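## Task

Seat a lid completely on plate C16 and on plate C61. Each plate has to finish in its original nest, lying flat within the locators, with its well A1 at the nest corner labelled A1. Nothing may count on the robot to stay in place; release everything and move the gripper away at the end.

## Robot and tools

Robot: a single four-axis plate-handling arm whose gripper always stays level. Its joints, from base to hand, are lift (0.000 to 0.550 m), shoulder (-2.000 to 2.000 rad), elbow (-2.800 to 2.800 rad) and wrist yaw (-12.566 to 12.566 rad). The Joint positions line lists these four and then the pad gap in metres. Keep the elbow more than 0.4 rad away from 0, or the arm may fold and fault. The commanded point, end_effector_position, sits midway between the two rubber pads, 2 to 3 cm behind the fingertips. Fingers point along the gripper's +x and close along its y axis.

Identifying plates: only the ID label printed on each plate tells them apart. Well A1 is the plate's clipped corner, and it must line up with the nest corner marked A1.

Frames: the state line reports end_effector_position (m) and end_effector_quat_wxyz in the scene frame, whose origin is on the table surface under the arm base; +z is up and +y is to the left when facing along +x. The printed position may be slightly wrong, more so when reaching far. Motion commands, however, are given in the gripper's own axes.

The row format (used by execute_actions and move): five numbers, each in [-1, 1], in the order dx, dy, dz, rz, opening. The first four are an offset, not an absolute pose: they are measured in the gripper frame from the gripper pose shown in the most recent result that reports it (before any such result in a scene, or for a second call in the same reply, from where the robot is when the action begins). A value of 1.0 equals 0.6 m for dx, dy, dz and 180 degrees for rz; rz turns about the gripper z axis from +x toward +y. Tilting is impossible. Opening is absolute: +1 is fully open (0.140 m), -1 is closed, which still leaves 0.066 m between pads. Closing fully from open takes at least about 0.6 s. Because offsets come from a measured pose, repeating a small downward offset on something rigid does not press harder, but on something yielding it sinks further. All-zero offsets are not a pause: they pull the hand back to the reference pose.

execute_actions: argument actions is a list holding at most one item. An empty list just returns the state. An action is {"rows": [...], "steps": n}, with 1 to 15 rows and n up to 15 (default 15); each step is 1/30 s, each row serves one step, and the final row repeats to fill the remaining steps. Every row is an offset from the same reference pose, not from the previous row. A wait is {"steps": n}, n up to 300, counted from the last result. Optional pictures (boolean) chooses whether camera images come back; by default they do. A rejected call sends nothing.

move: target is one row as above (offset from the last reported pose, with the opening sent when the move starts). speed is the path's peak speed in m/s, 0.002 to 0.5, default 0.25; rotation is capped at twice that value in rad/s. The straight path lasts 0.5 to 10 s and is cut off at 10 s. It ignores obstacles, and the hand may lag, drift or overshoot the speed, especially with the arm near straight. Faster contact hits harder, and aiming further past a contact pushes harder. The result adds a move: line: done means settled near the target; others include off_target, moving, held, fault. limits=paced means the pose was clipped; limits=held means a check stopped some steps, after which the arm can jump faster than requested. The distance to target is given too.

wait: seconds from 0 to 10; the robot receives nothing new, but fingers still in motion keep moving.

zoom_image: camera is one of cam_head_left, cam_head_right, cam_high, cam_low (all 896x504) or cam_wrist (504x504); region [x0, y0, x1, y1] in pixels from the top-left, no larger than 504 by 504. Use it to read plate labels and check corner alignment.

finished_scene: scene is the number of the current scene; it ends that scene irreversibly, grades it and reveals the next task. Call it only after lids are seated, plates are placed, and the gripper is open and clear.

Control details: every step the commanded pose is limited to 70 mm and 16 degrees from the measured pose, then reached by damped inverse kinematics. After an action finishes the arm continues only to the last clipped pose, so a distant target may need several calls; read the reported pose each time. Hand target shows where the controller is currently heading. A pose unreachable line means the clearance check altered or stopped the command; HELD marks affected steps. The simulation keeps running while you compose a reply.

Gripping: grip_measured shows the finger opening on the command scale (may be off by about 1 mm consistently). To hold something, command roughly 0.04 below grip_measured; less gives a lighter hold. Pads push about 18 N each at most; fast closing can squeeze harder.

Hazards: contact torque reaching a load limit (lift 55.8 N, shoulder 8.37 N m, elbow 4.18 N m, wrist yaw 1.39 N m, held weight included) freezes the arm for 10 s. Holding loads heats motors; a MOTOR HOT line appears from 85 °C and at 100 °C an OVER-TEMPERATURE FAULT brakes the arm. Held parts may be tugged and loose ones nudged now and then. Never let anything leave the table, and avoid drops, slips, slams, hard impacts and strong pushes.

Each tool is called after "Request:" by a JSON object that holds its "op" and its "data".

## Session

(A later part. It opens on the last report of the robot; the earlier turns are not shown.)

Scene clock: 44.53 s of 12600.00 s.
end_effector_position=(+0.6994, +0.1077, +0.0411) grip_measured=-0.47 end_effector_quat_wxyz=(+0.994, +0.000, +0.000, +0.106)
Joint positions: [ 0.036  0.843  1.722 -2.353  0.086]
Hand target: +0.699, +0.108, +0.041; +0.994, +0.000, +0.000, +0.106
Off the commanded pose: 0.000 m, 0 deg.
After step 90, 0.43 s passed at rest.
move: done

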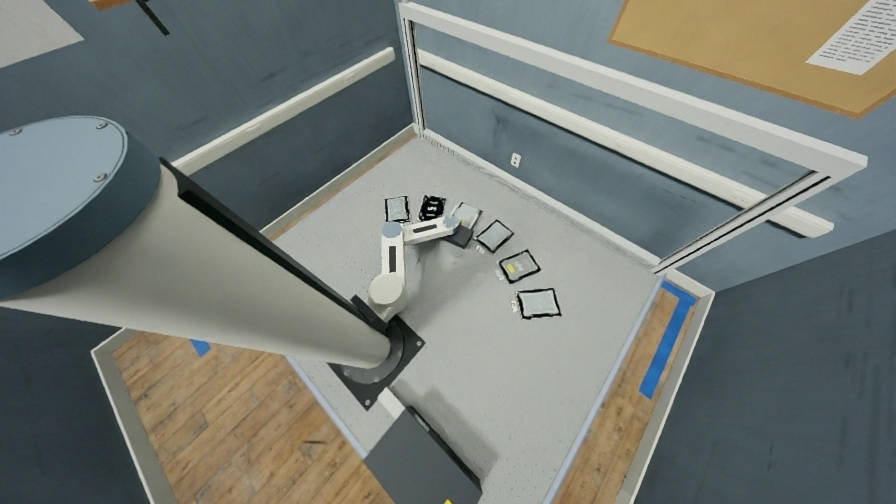

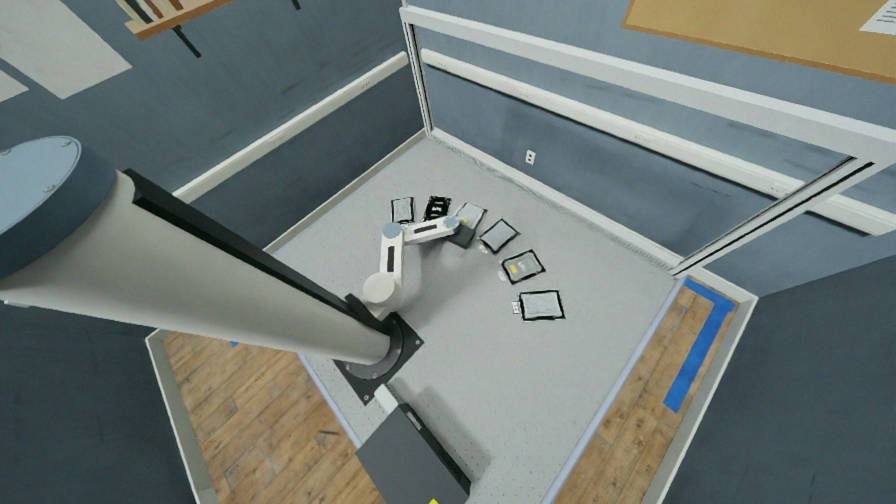

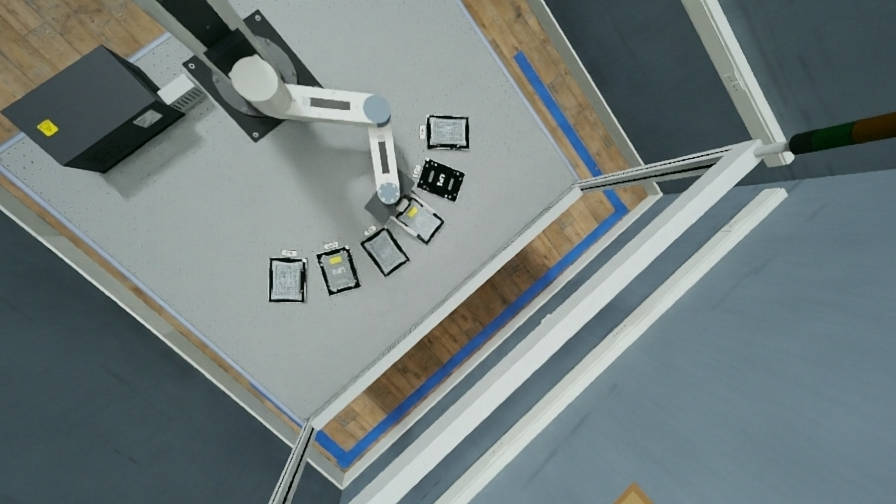

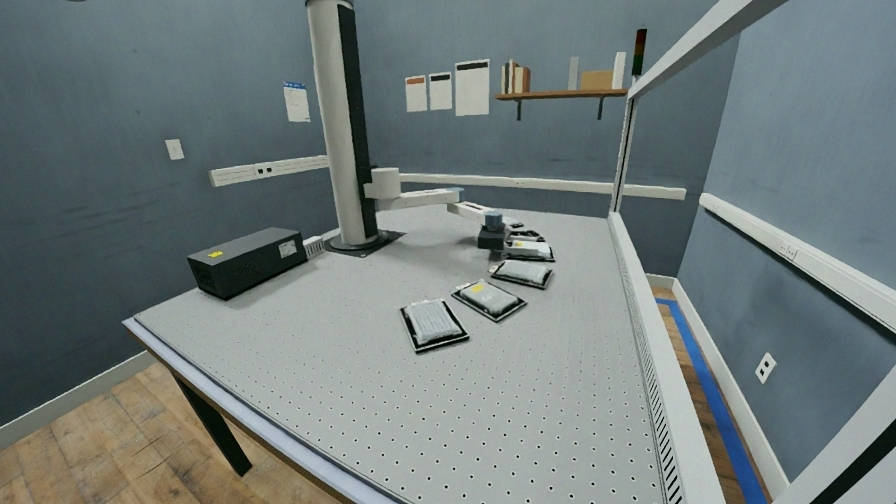

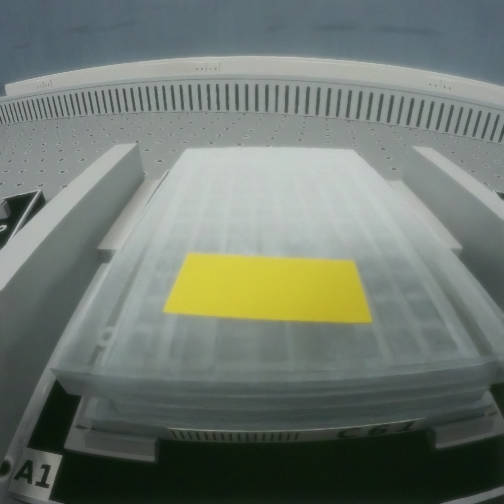

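Request:
{"op": "move", "data": {"target": [0, 0, 0.045, 0, 0.0], "speed": 0.15}}

Request:
{"op": "move", "data": {"target": [-0.189, -0.54, -0.011, -0.2067, 0.0], "speed": 0.35}}

Request:
{"op": "zoom_image", "data": {"camera": "cam_low", "region": [490, 225, 570, 275]}}

Scene clock: 50.37 s of 12600.00 s.
end_effector_position=(+0.6994, +0.1077, +0.0641) grip_measured=+0.00 end_effector_quat_wxyz=(+0.994, +0.000, +0.000, +0.106)
Joint positions: [ 0.059  0.843  1.722 -2.353  0.103]
Hand target: +0.699, +0.108, +0.064; +0.994, +0.000, +0.000, +0.106
Off the commanded pose: 0.000 m, 0 deg.
move: done

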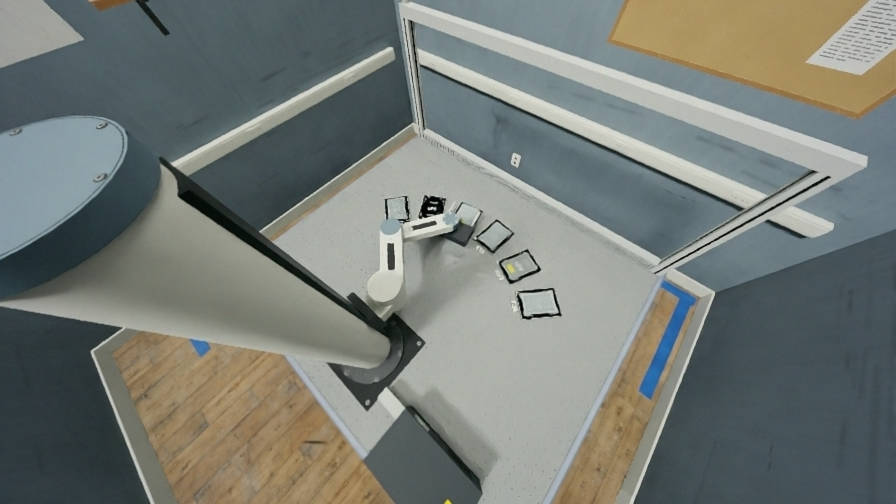

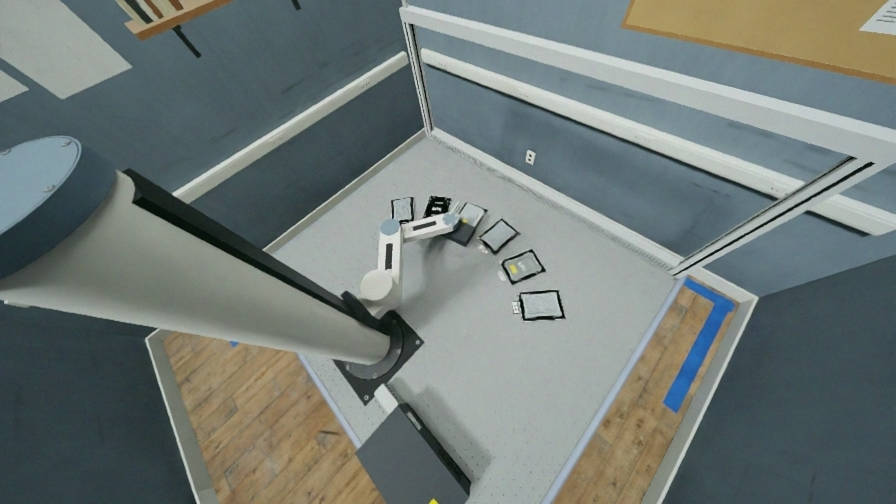

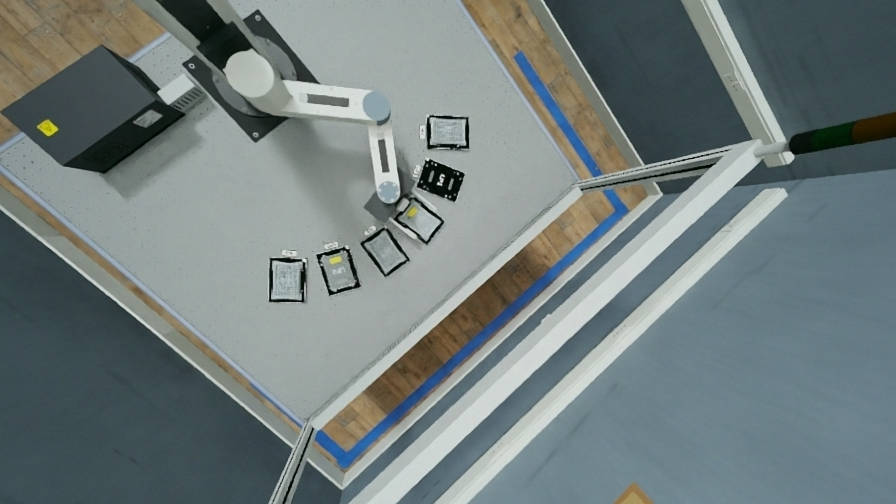

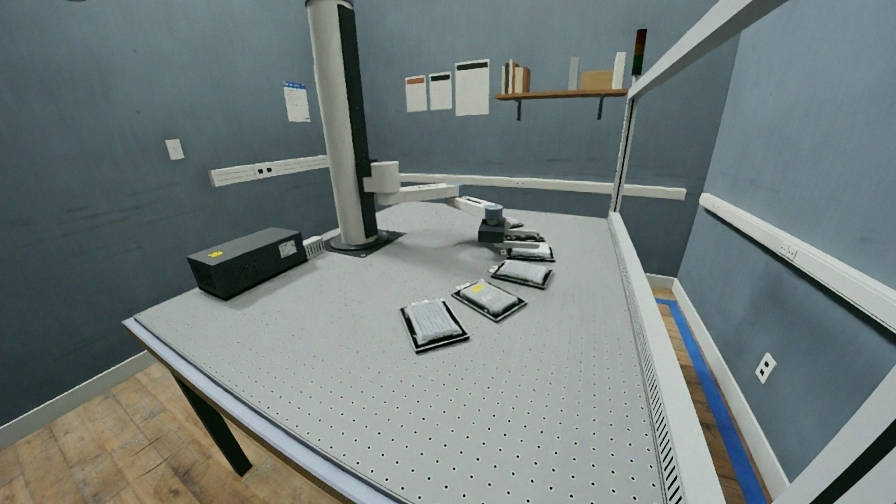

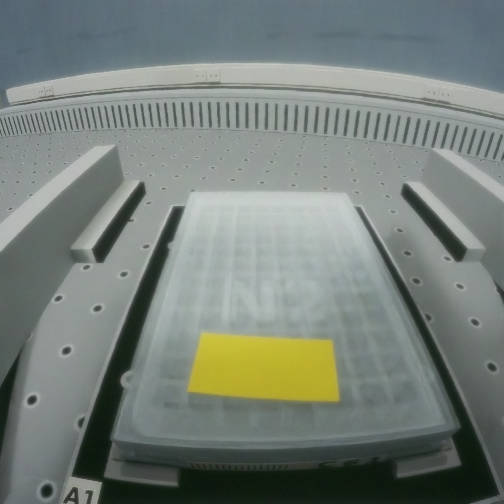

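Scene clock: 51.80 s of 12600.00 s.
end_effector_position=(+0.6565, -0.2330, +0.0575) grip_measured=+0.00 end_effector_quat_wxyz=(+0.976, +0.000, +0.000, -0.217)
Joint positions: [ 0.053  0.189  1.72  -2.346  0.103]
Hand target: +0.657, -0.233, +0.058; +0.976, +0.000, +0.000, -0.217
Off the commanded pose: 0.000 m, 0 deg.
move: done

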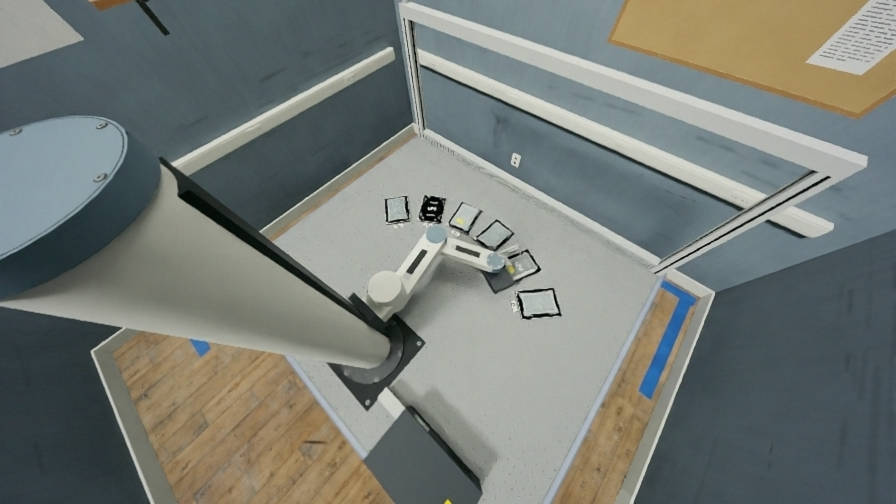

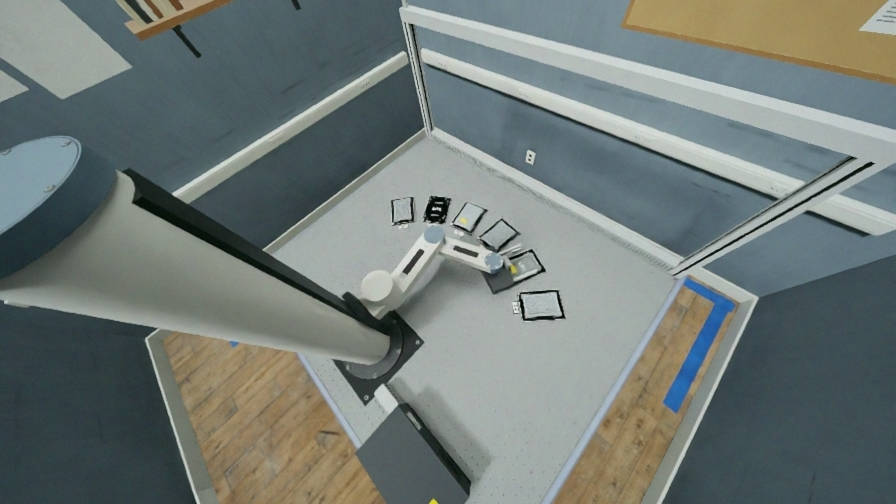

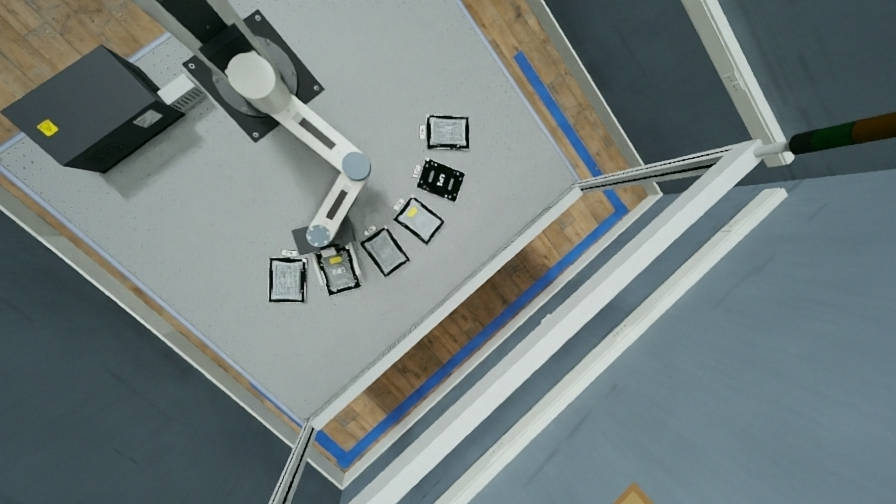

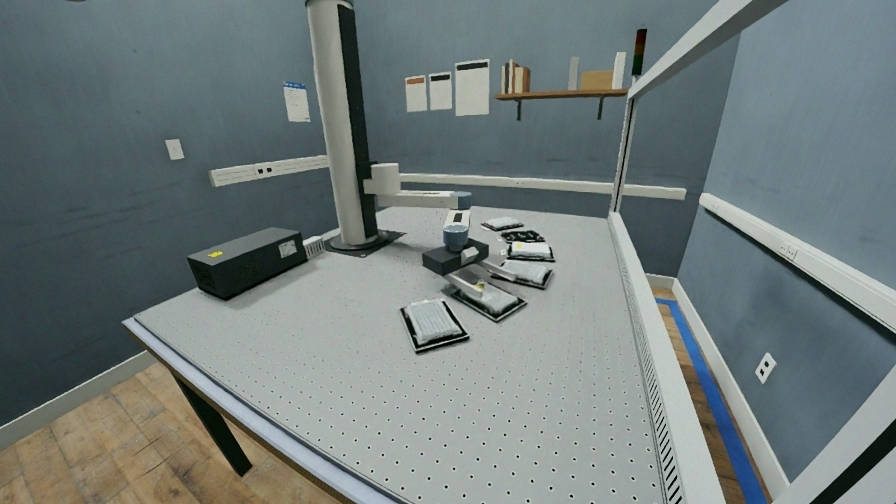

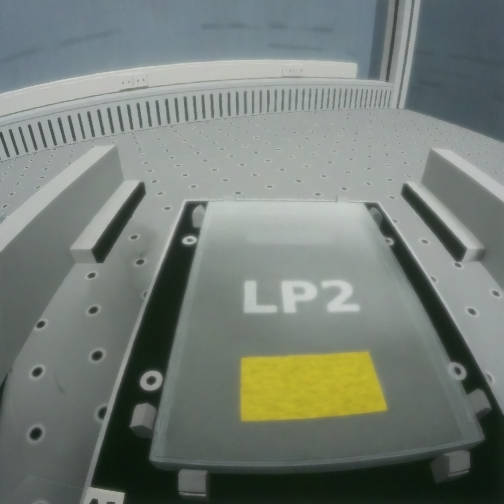

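Region (490, 225, 570, 275) of cam_low's 896x504 image, scaled by 6.300, with more detail than that image has; it fills the top 315 rows of this view, and the rest is white.

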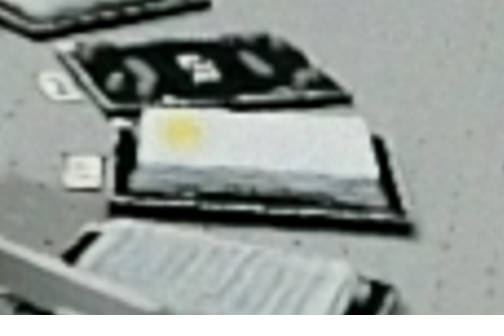

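Request:
{"op": "move", "data": {"target": [-0.004, -0.0137, -0.036, 0, 0.0], "speed": 0.08}}

Scene clock: 53.40 s of 12600.00 s.
end_effector_position=(+0.6508, -0.2395, +0.0359) grip_measured=+0.00 end_effector_quat_wxyz=(+0.976, +0.000, +0.000, -0.217)
Joint positions: [ 0.031  0.174  1.707 -2.318  0.103]
Hand target: +0.651, -0.239, +0.036; +0.976, +0.000, +0.000, -0.217
Off the commanded pose: 0.000 m, 0 deg.
move: done

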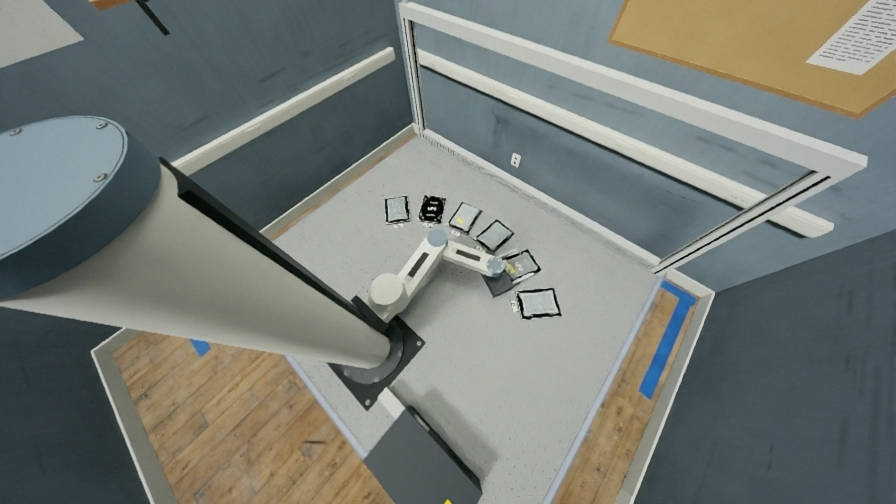

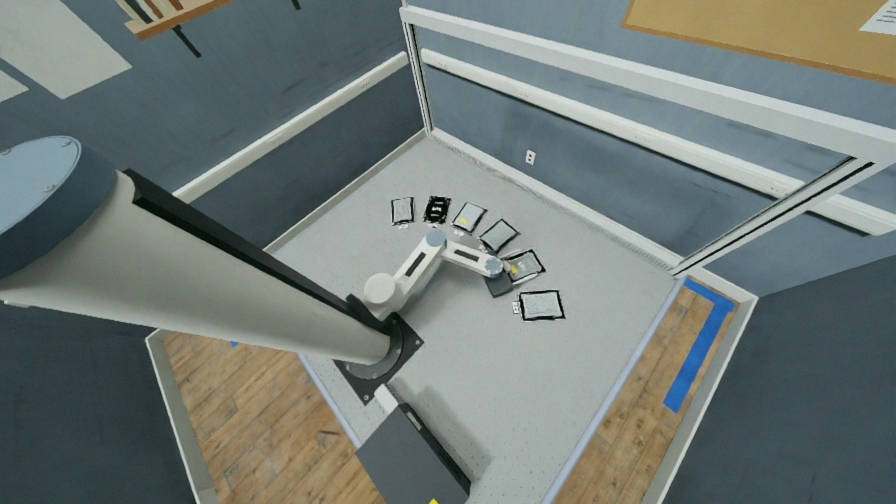

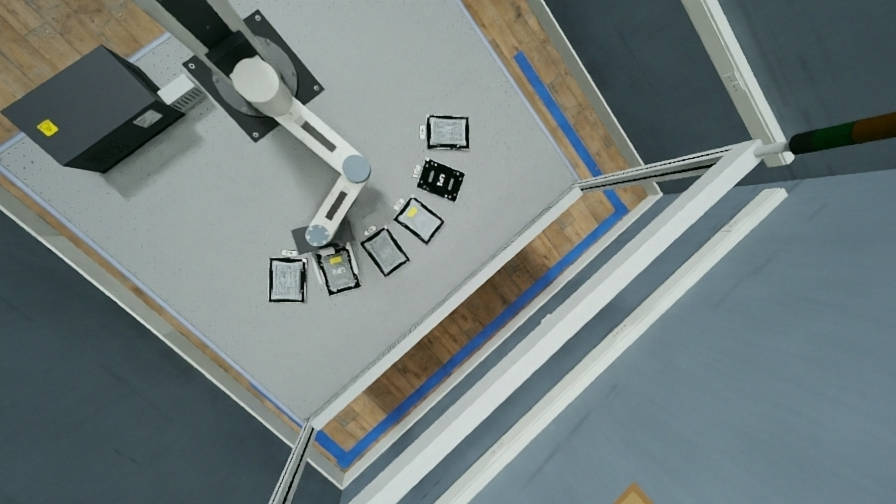

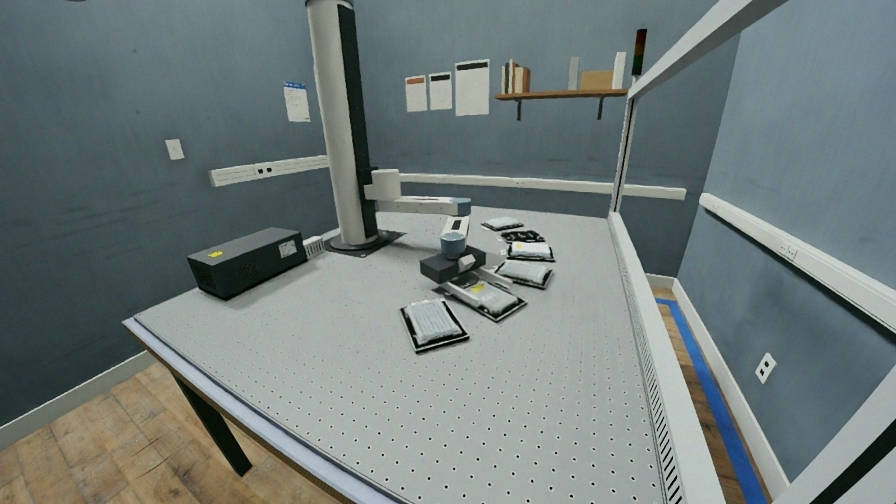

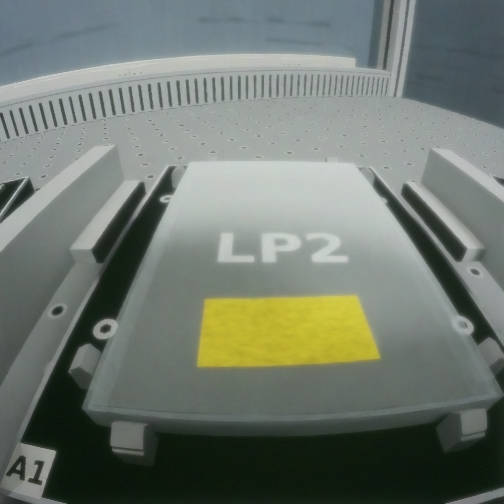

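Request:
{"op": "move", "data": {"target": [0, 0, -0.013, 0, -0.36], "speed": 0.012}}

Request:
{"op": "zoom_image", "data": {"camera": "cam_wrist", "region": [40, 130, 272, 440]}}

Request:
{"op": "zoom_image", "data": {"camera": "cam_wrist", "region": [272, 130, 504, 440]}}

Scene clock: 54.77 s of 12600.00 s.
end_effector_position=(+0.6508, -0.2395, +0.0281) grip_measured=-0.36 end_effector_quat_wxyz=(+0.976, +0.000, +0.000, -0.217)
Joint positions: [ 0.023  0.174  1.707 -2.318  0.09 ]
Hand target: +0.651, -0.240, +0.028; +0.976, +0.000, +0.000, -0.217
Off the commanded pose: 0.000 m, 0 deg.
move: done

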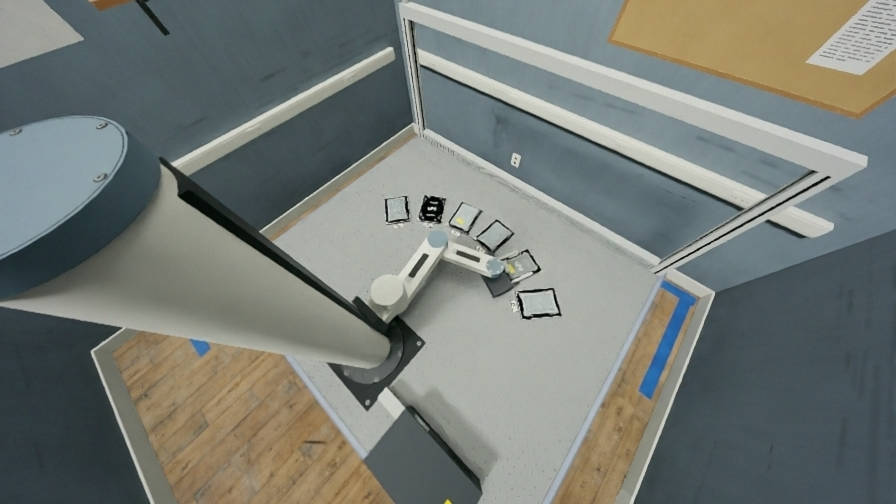

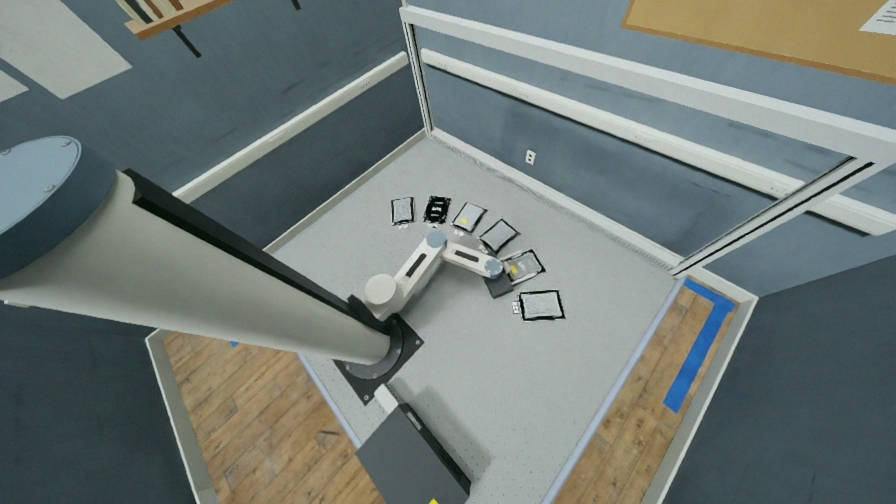

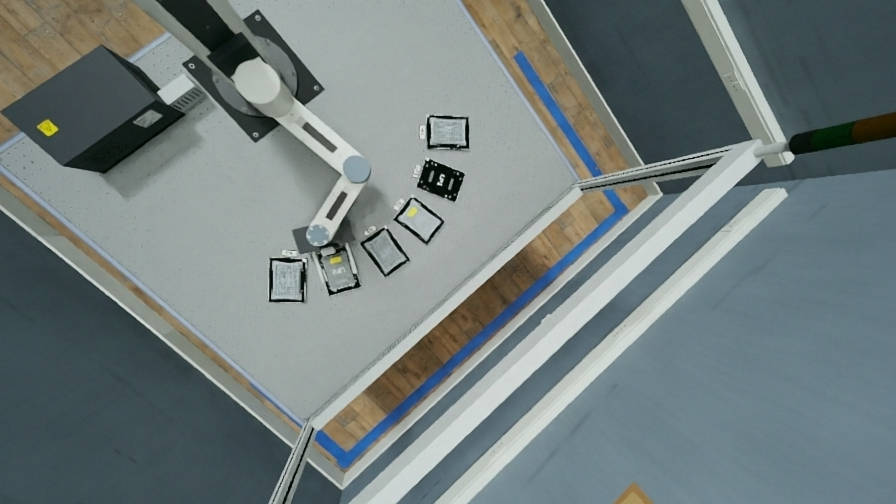

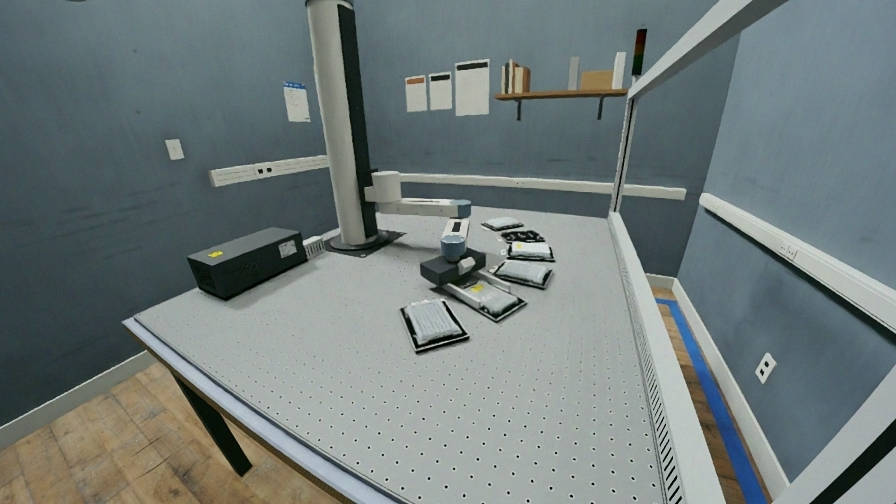

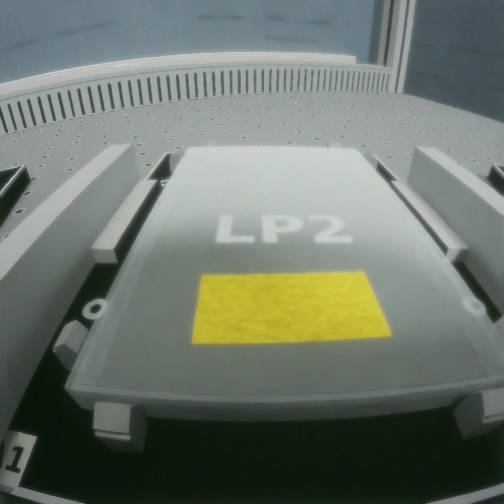

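Region (40, 130, 272, 440) of cam_wrist's 504x504 image, scaled by 1.626, with more detail than that image has; it fills the left 377 columns of this view, and the rest is white.

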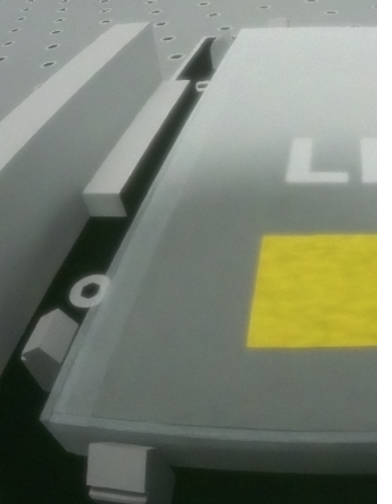

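Region (272, 130, 504, 440) of cam_wrist's 504x504 image, scaled by 1.626, with more detail than that image has; it fills the left 377 columns of this view, and the rest is white.

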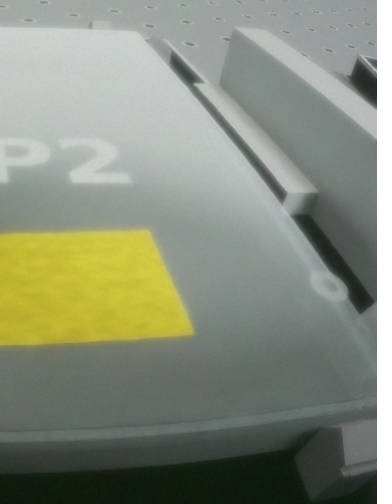

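Request:
{"op": "move", "data": {"target": [0, -0.002, 0, -0.002, -0.36], "speed": 0.02}}

Request:
{"op": "move", "data": {"target": [0, 0, 0, 0, -0.53], "speed": 0.02}}

Request:
{"op": "move", "data": {"target": [0, 0, 0.06, 0, -0.53], "speed": 0.07}}

Scene clock: 56.37 s of 12600.00 s.
end_effector_position=(+0.6503, -0.2405, +0.0281) grip_measured=-0.36 end_effector_quat_wxyz=(+0.976, +0.000, +0.000, -0.220)
Joint positions: [ 0.023  0.173  1.707 -2.323  0.09 ]
Hand target: +0.650, -0.241, +0.028; +0.975, +0.000, +0.000, -0.220
Off the commanded pose: 0.000 m, 0 deg.
move: done

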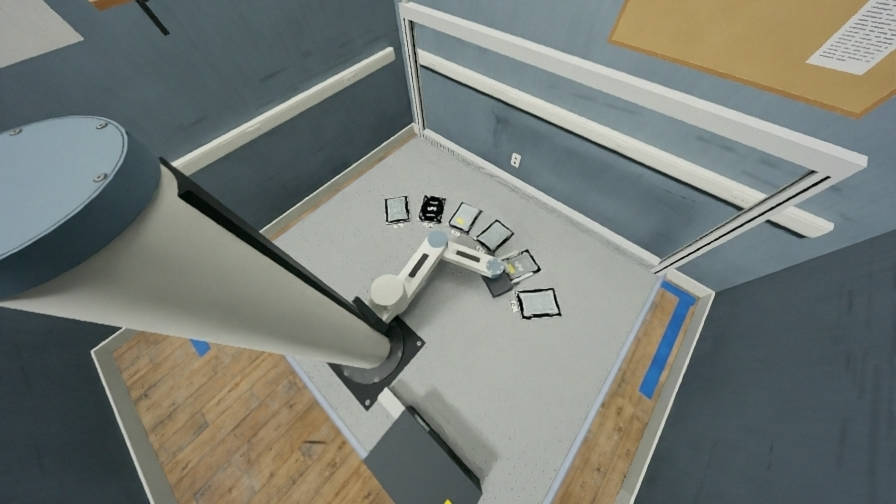

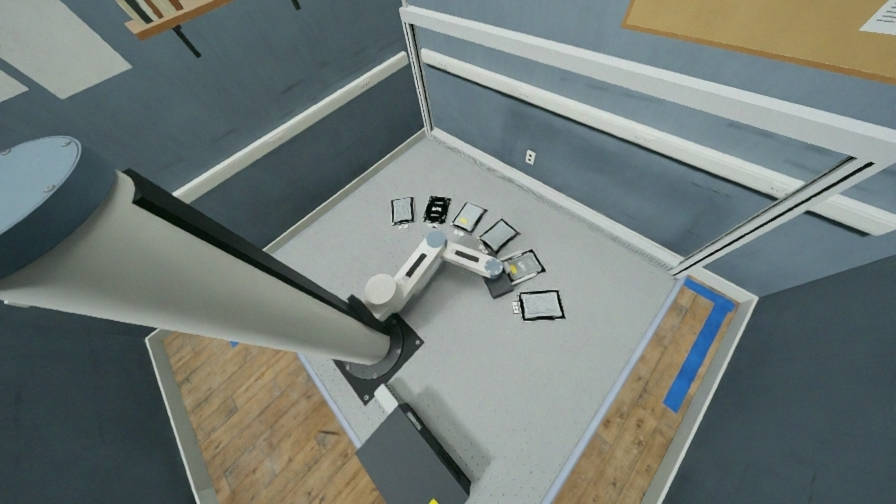

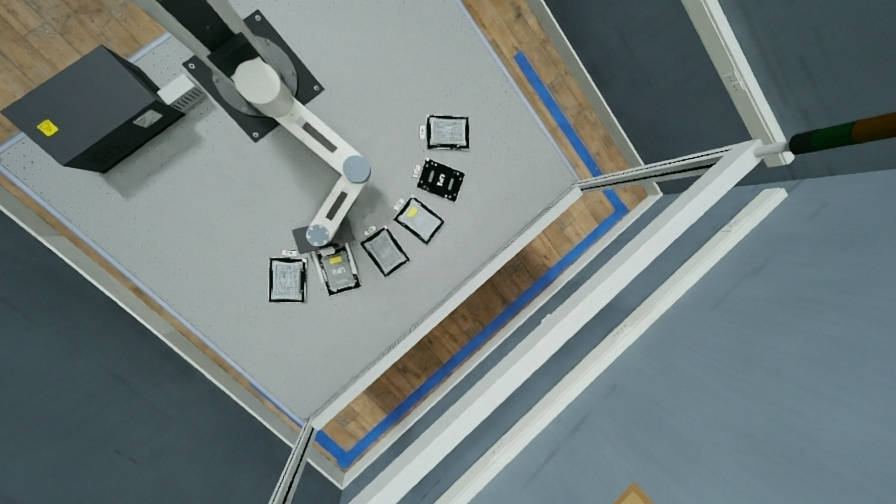

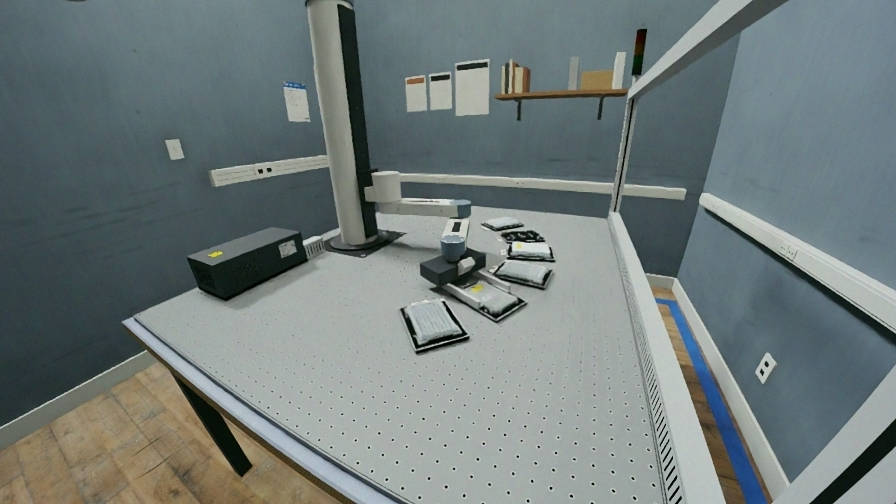

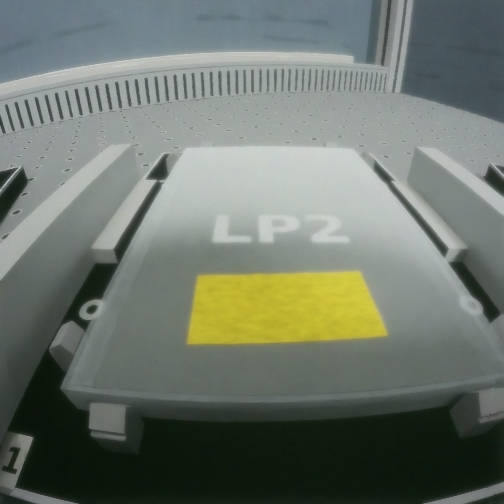

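Scene clock: 56.87 s of 12600.00 s.
end_effector_position=(+0.6503, -0.2405, +0.0281) grip_measured=-0.47 end_effector_quat_wxyz=(+0.976, +0.000, +0.000, -0.220)
Joint positions: [ 0.023  0.173  1.707 -2.323  0.086]
Hand target: +0.650, -0.241, +0.028; +0.976, +0.000, +0.000, -0.220
Off the commanded pose: 0.000 m, 0 deg.
move: done

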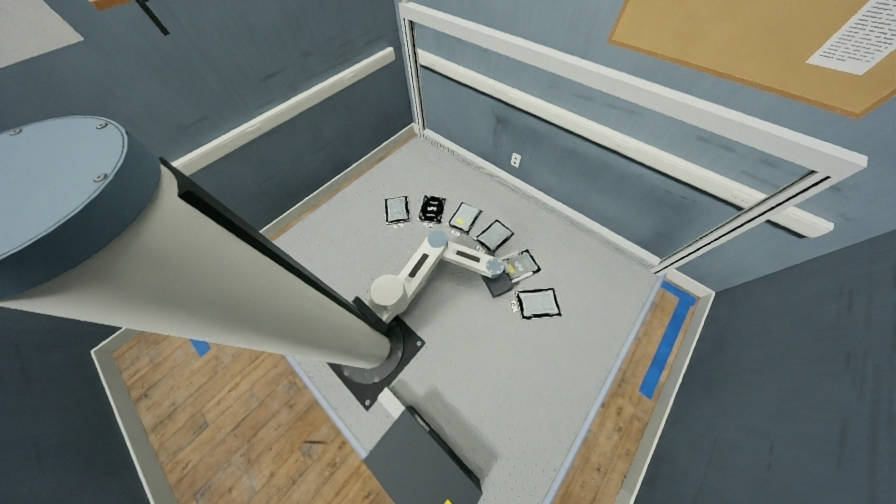

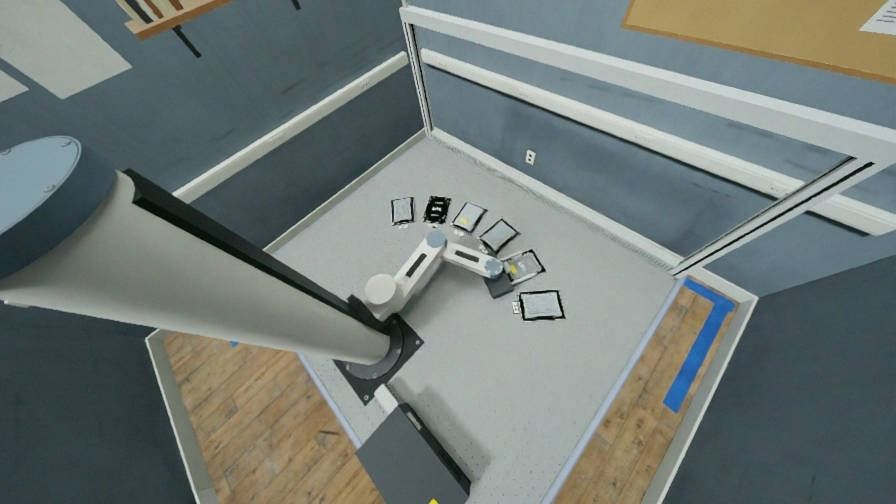

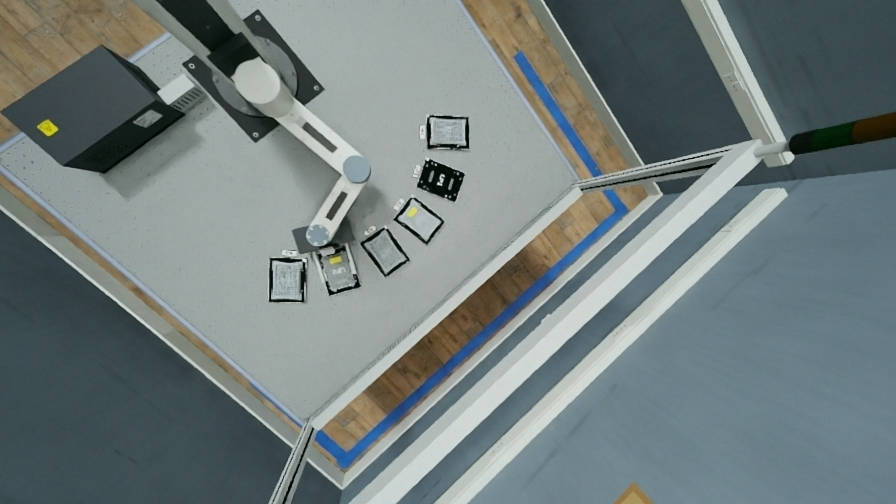

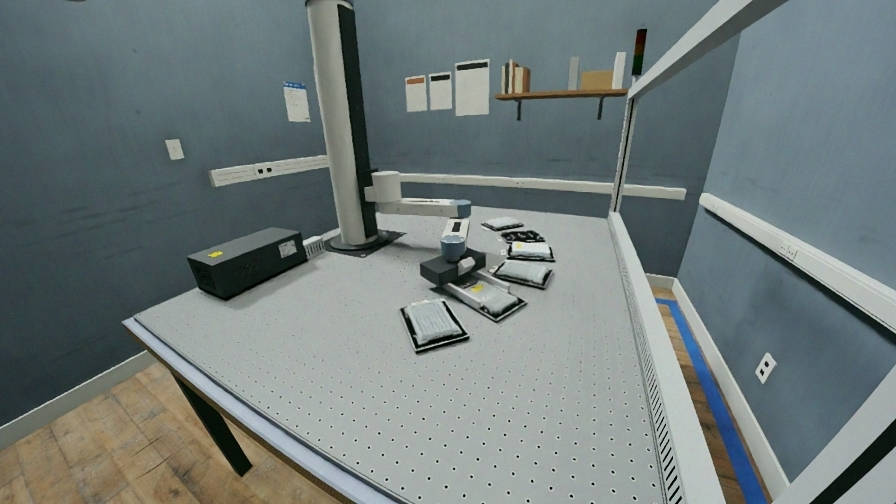

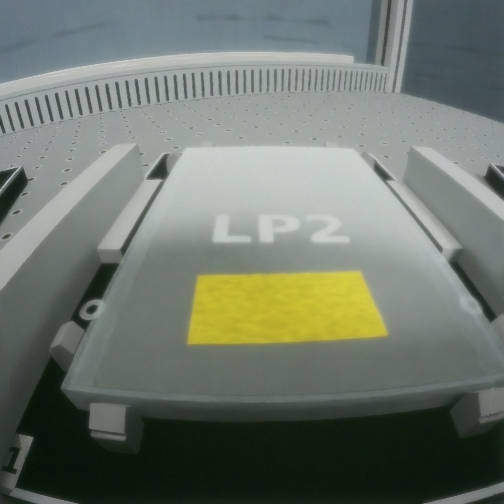

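Scene clock: 57.63 s of 12600.00 s.
end_effector_position=(+0.6503, -0.2405, +0.0641) grip_measured=-0.47 end_effector_quat_wxyz=(+0.976, +0.000, +0.000, -0.220)
Joint positions: [ 0.059  0.173  1.707 -2.323  0.086]
Hand target: +0.650, -0.241, +0.064; +0.976, +0.000, +0.000, -0.220
Off the commanded pose: 0.000 m, 0 deg.
move: done

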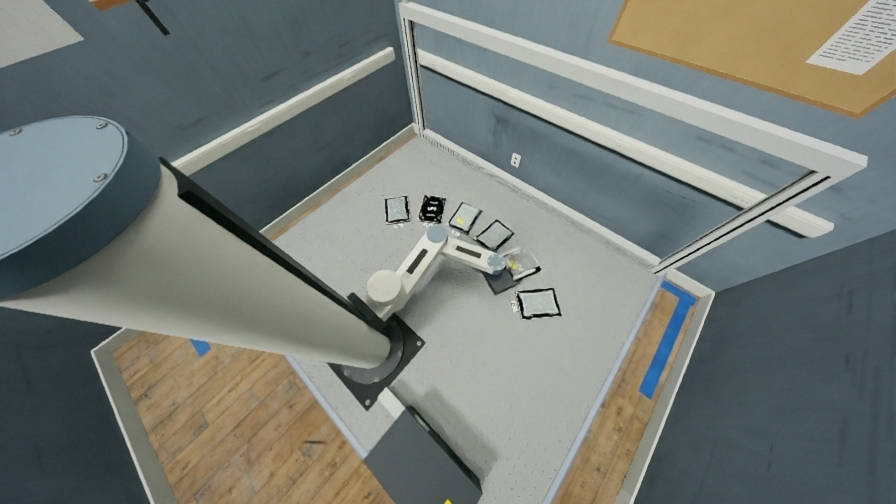

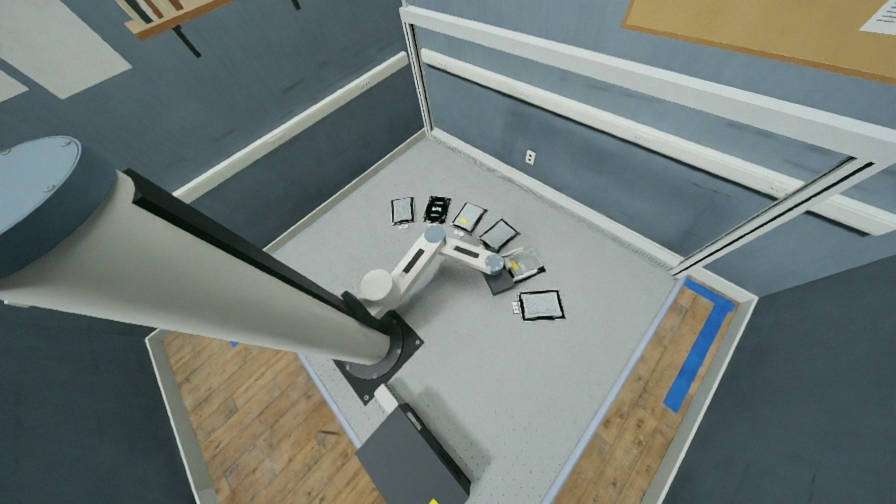

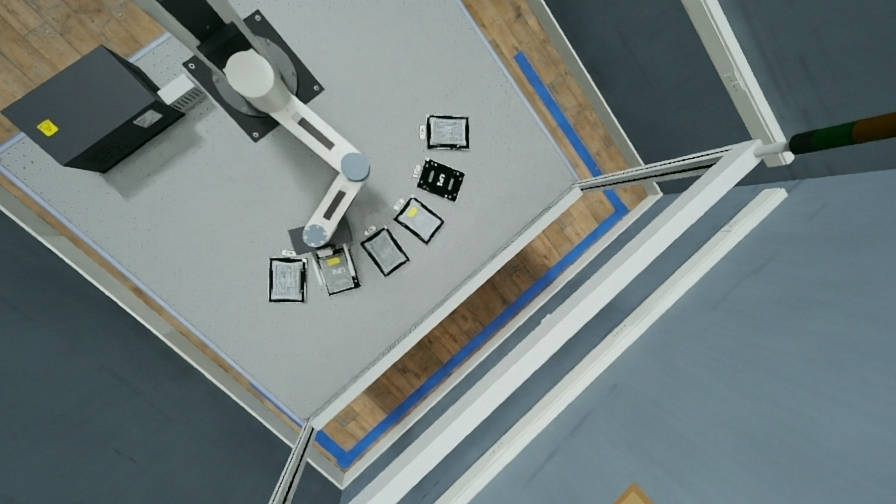

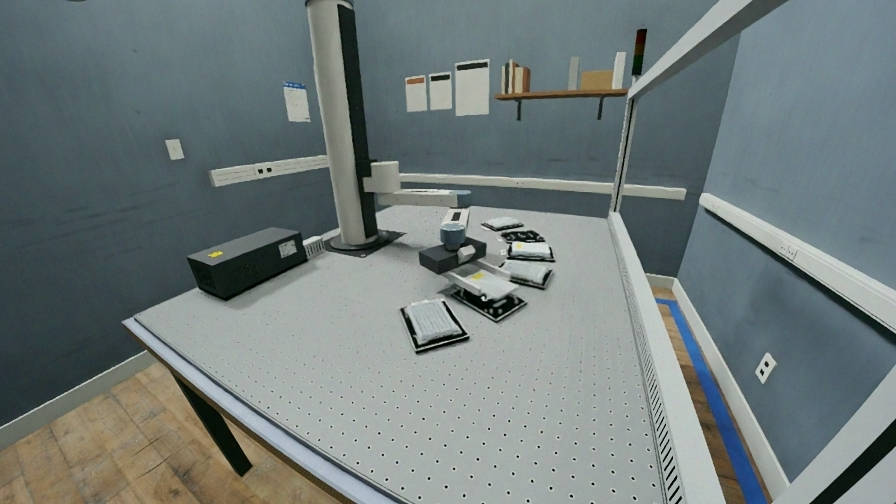

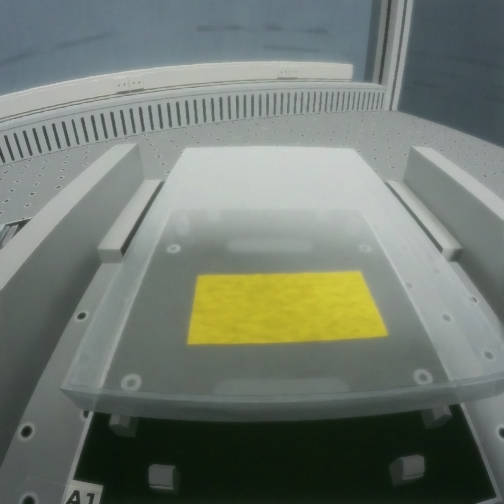

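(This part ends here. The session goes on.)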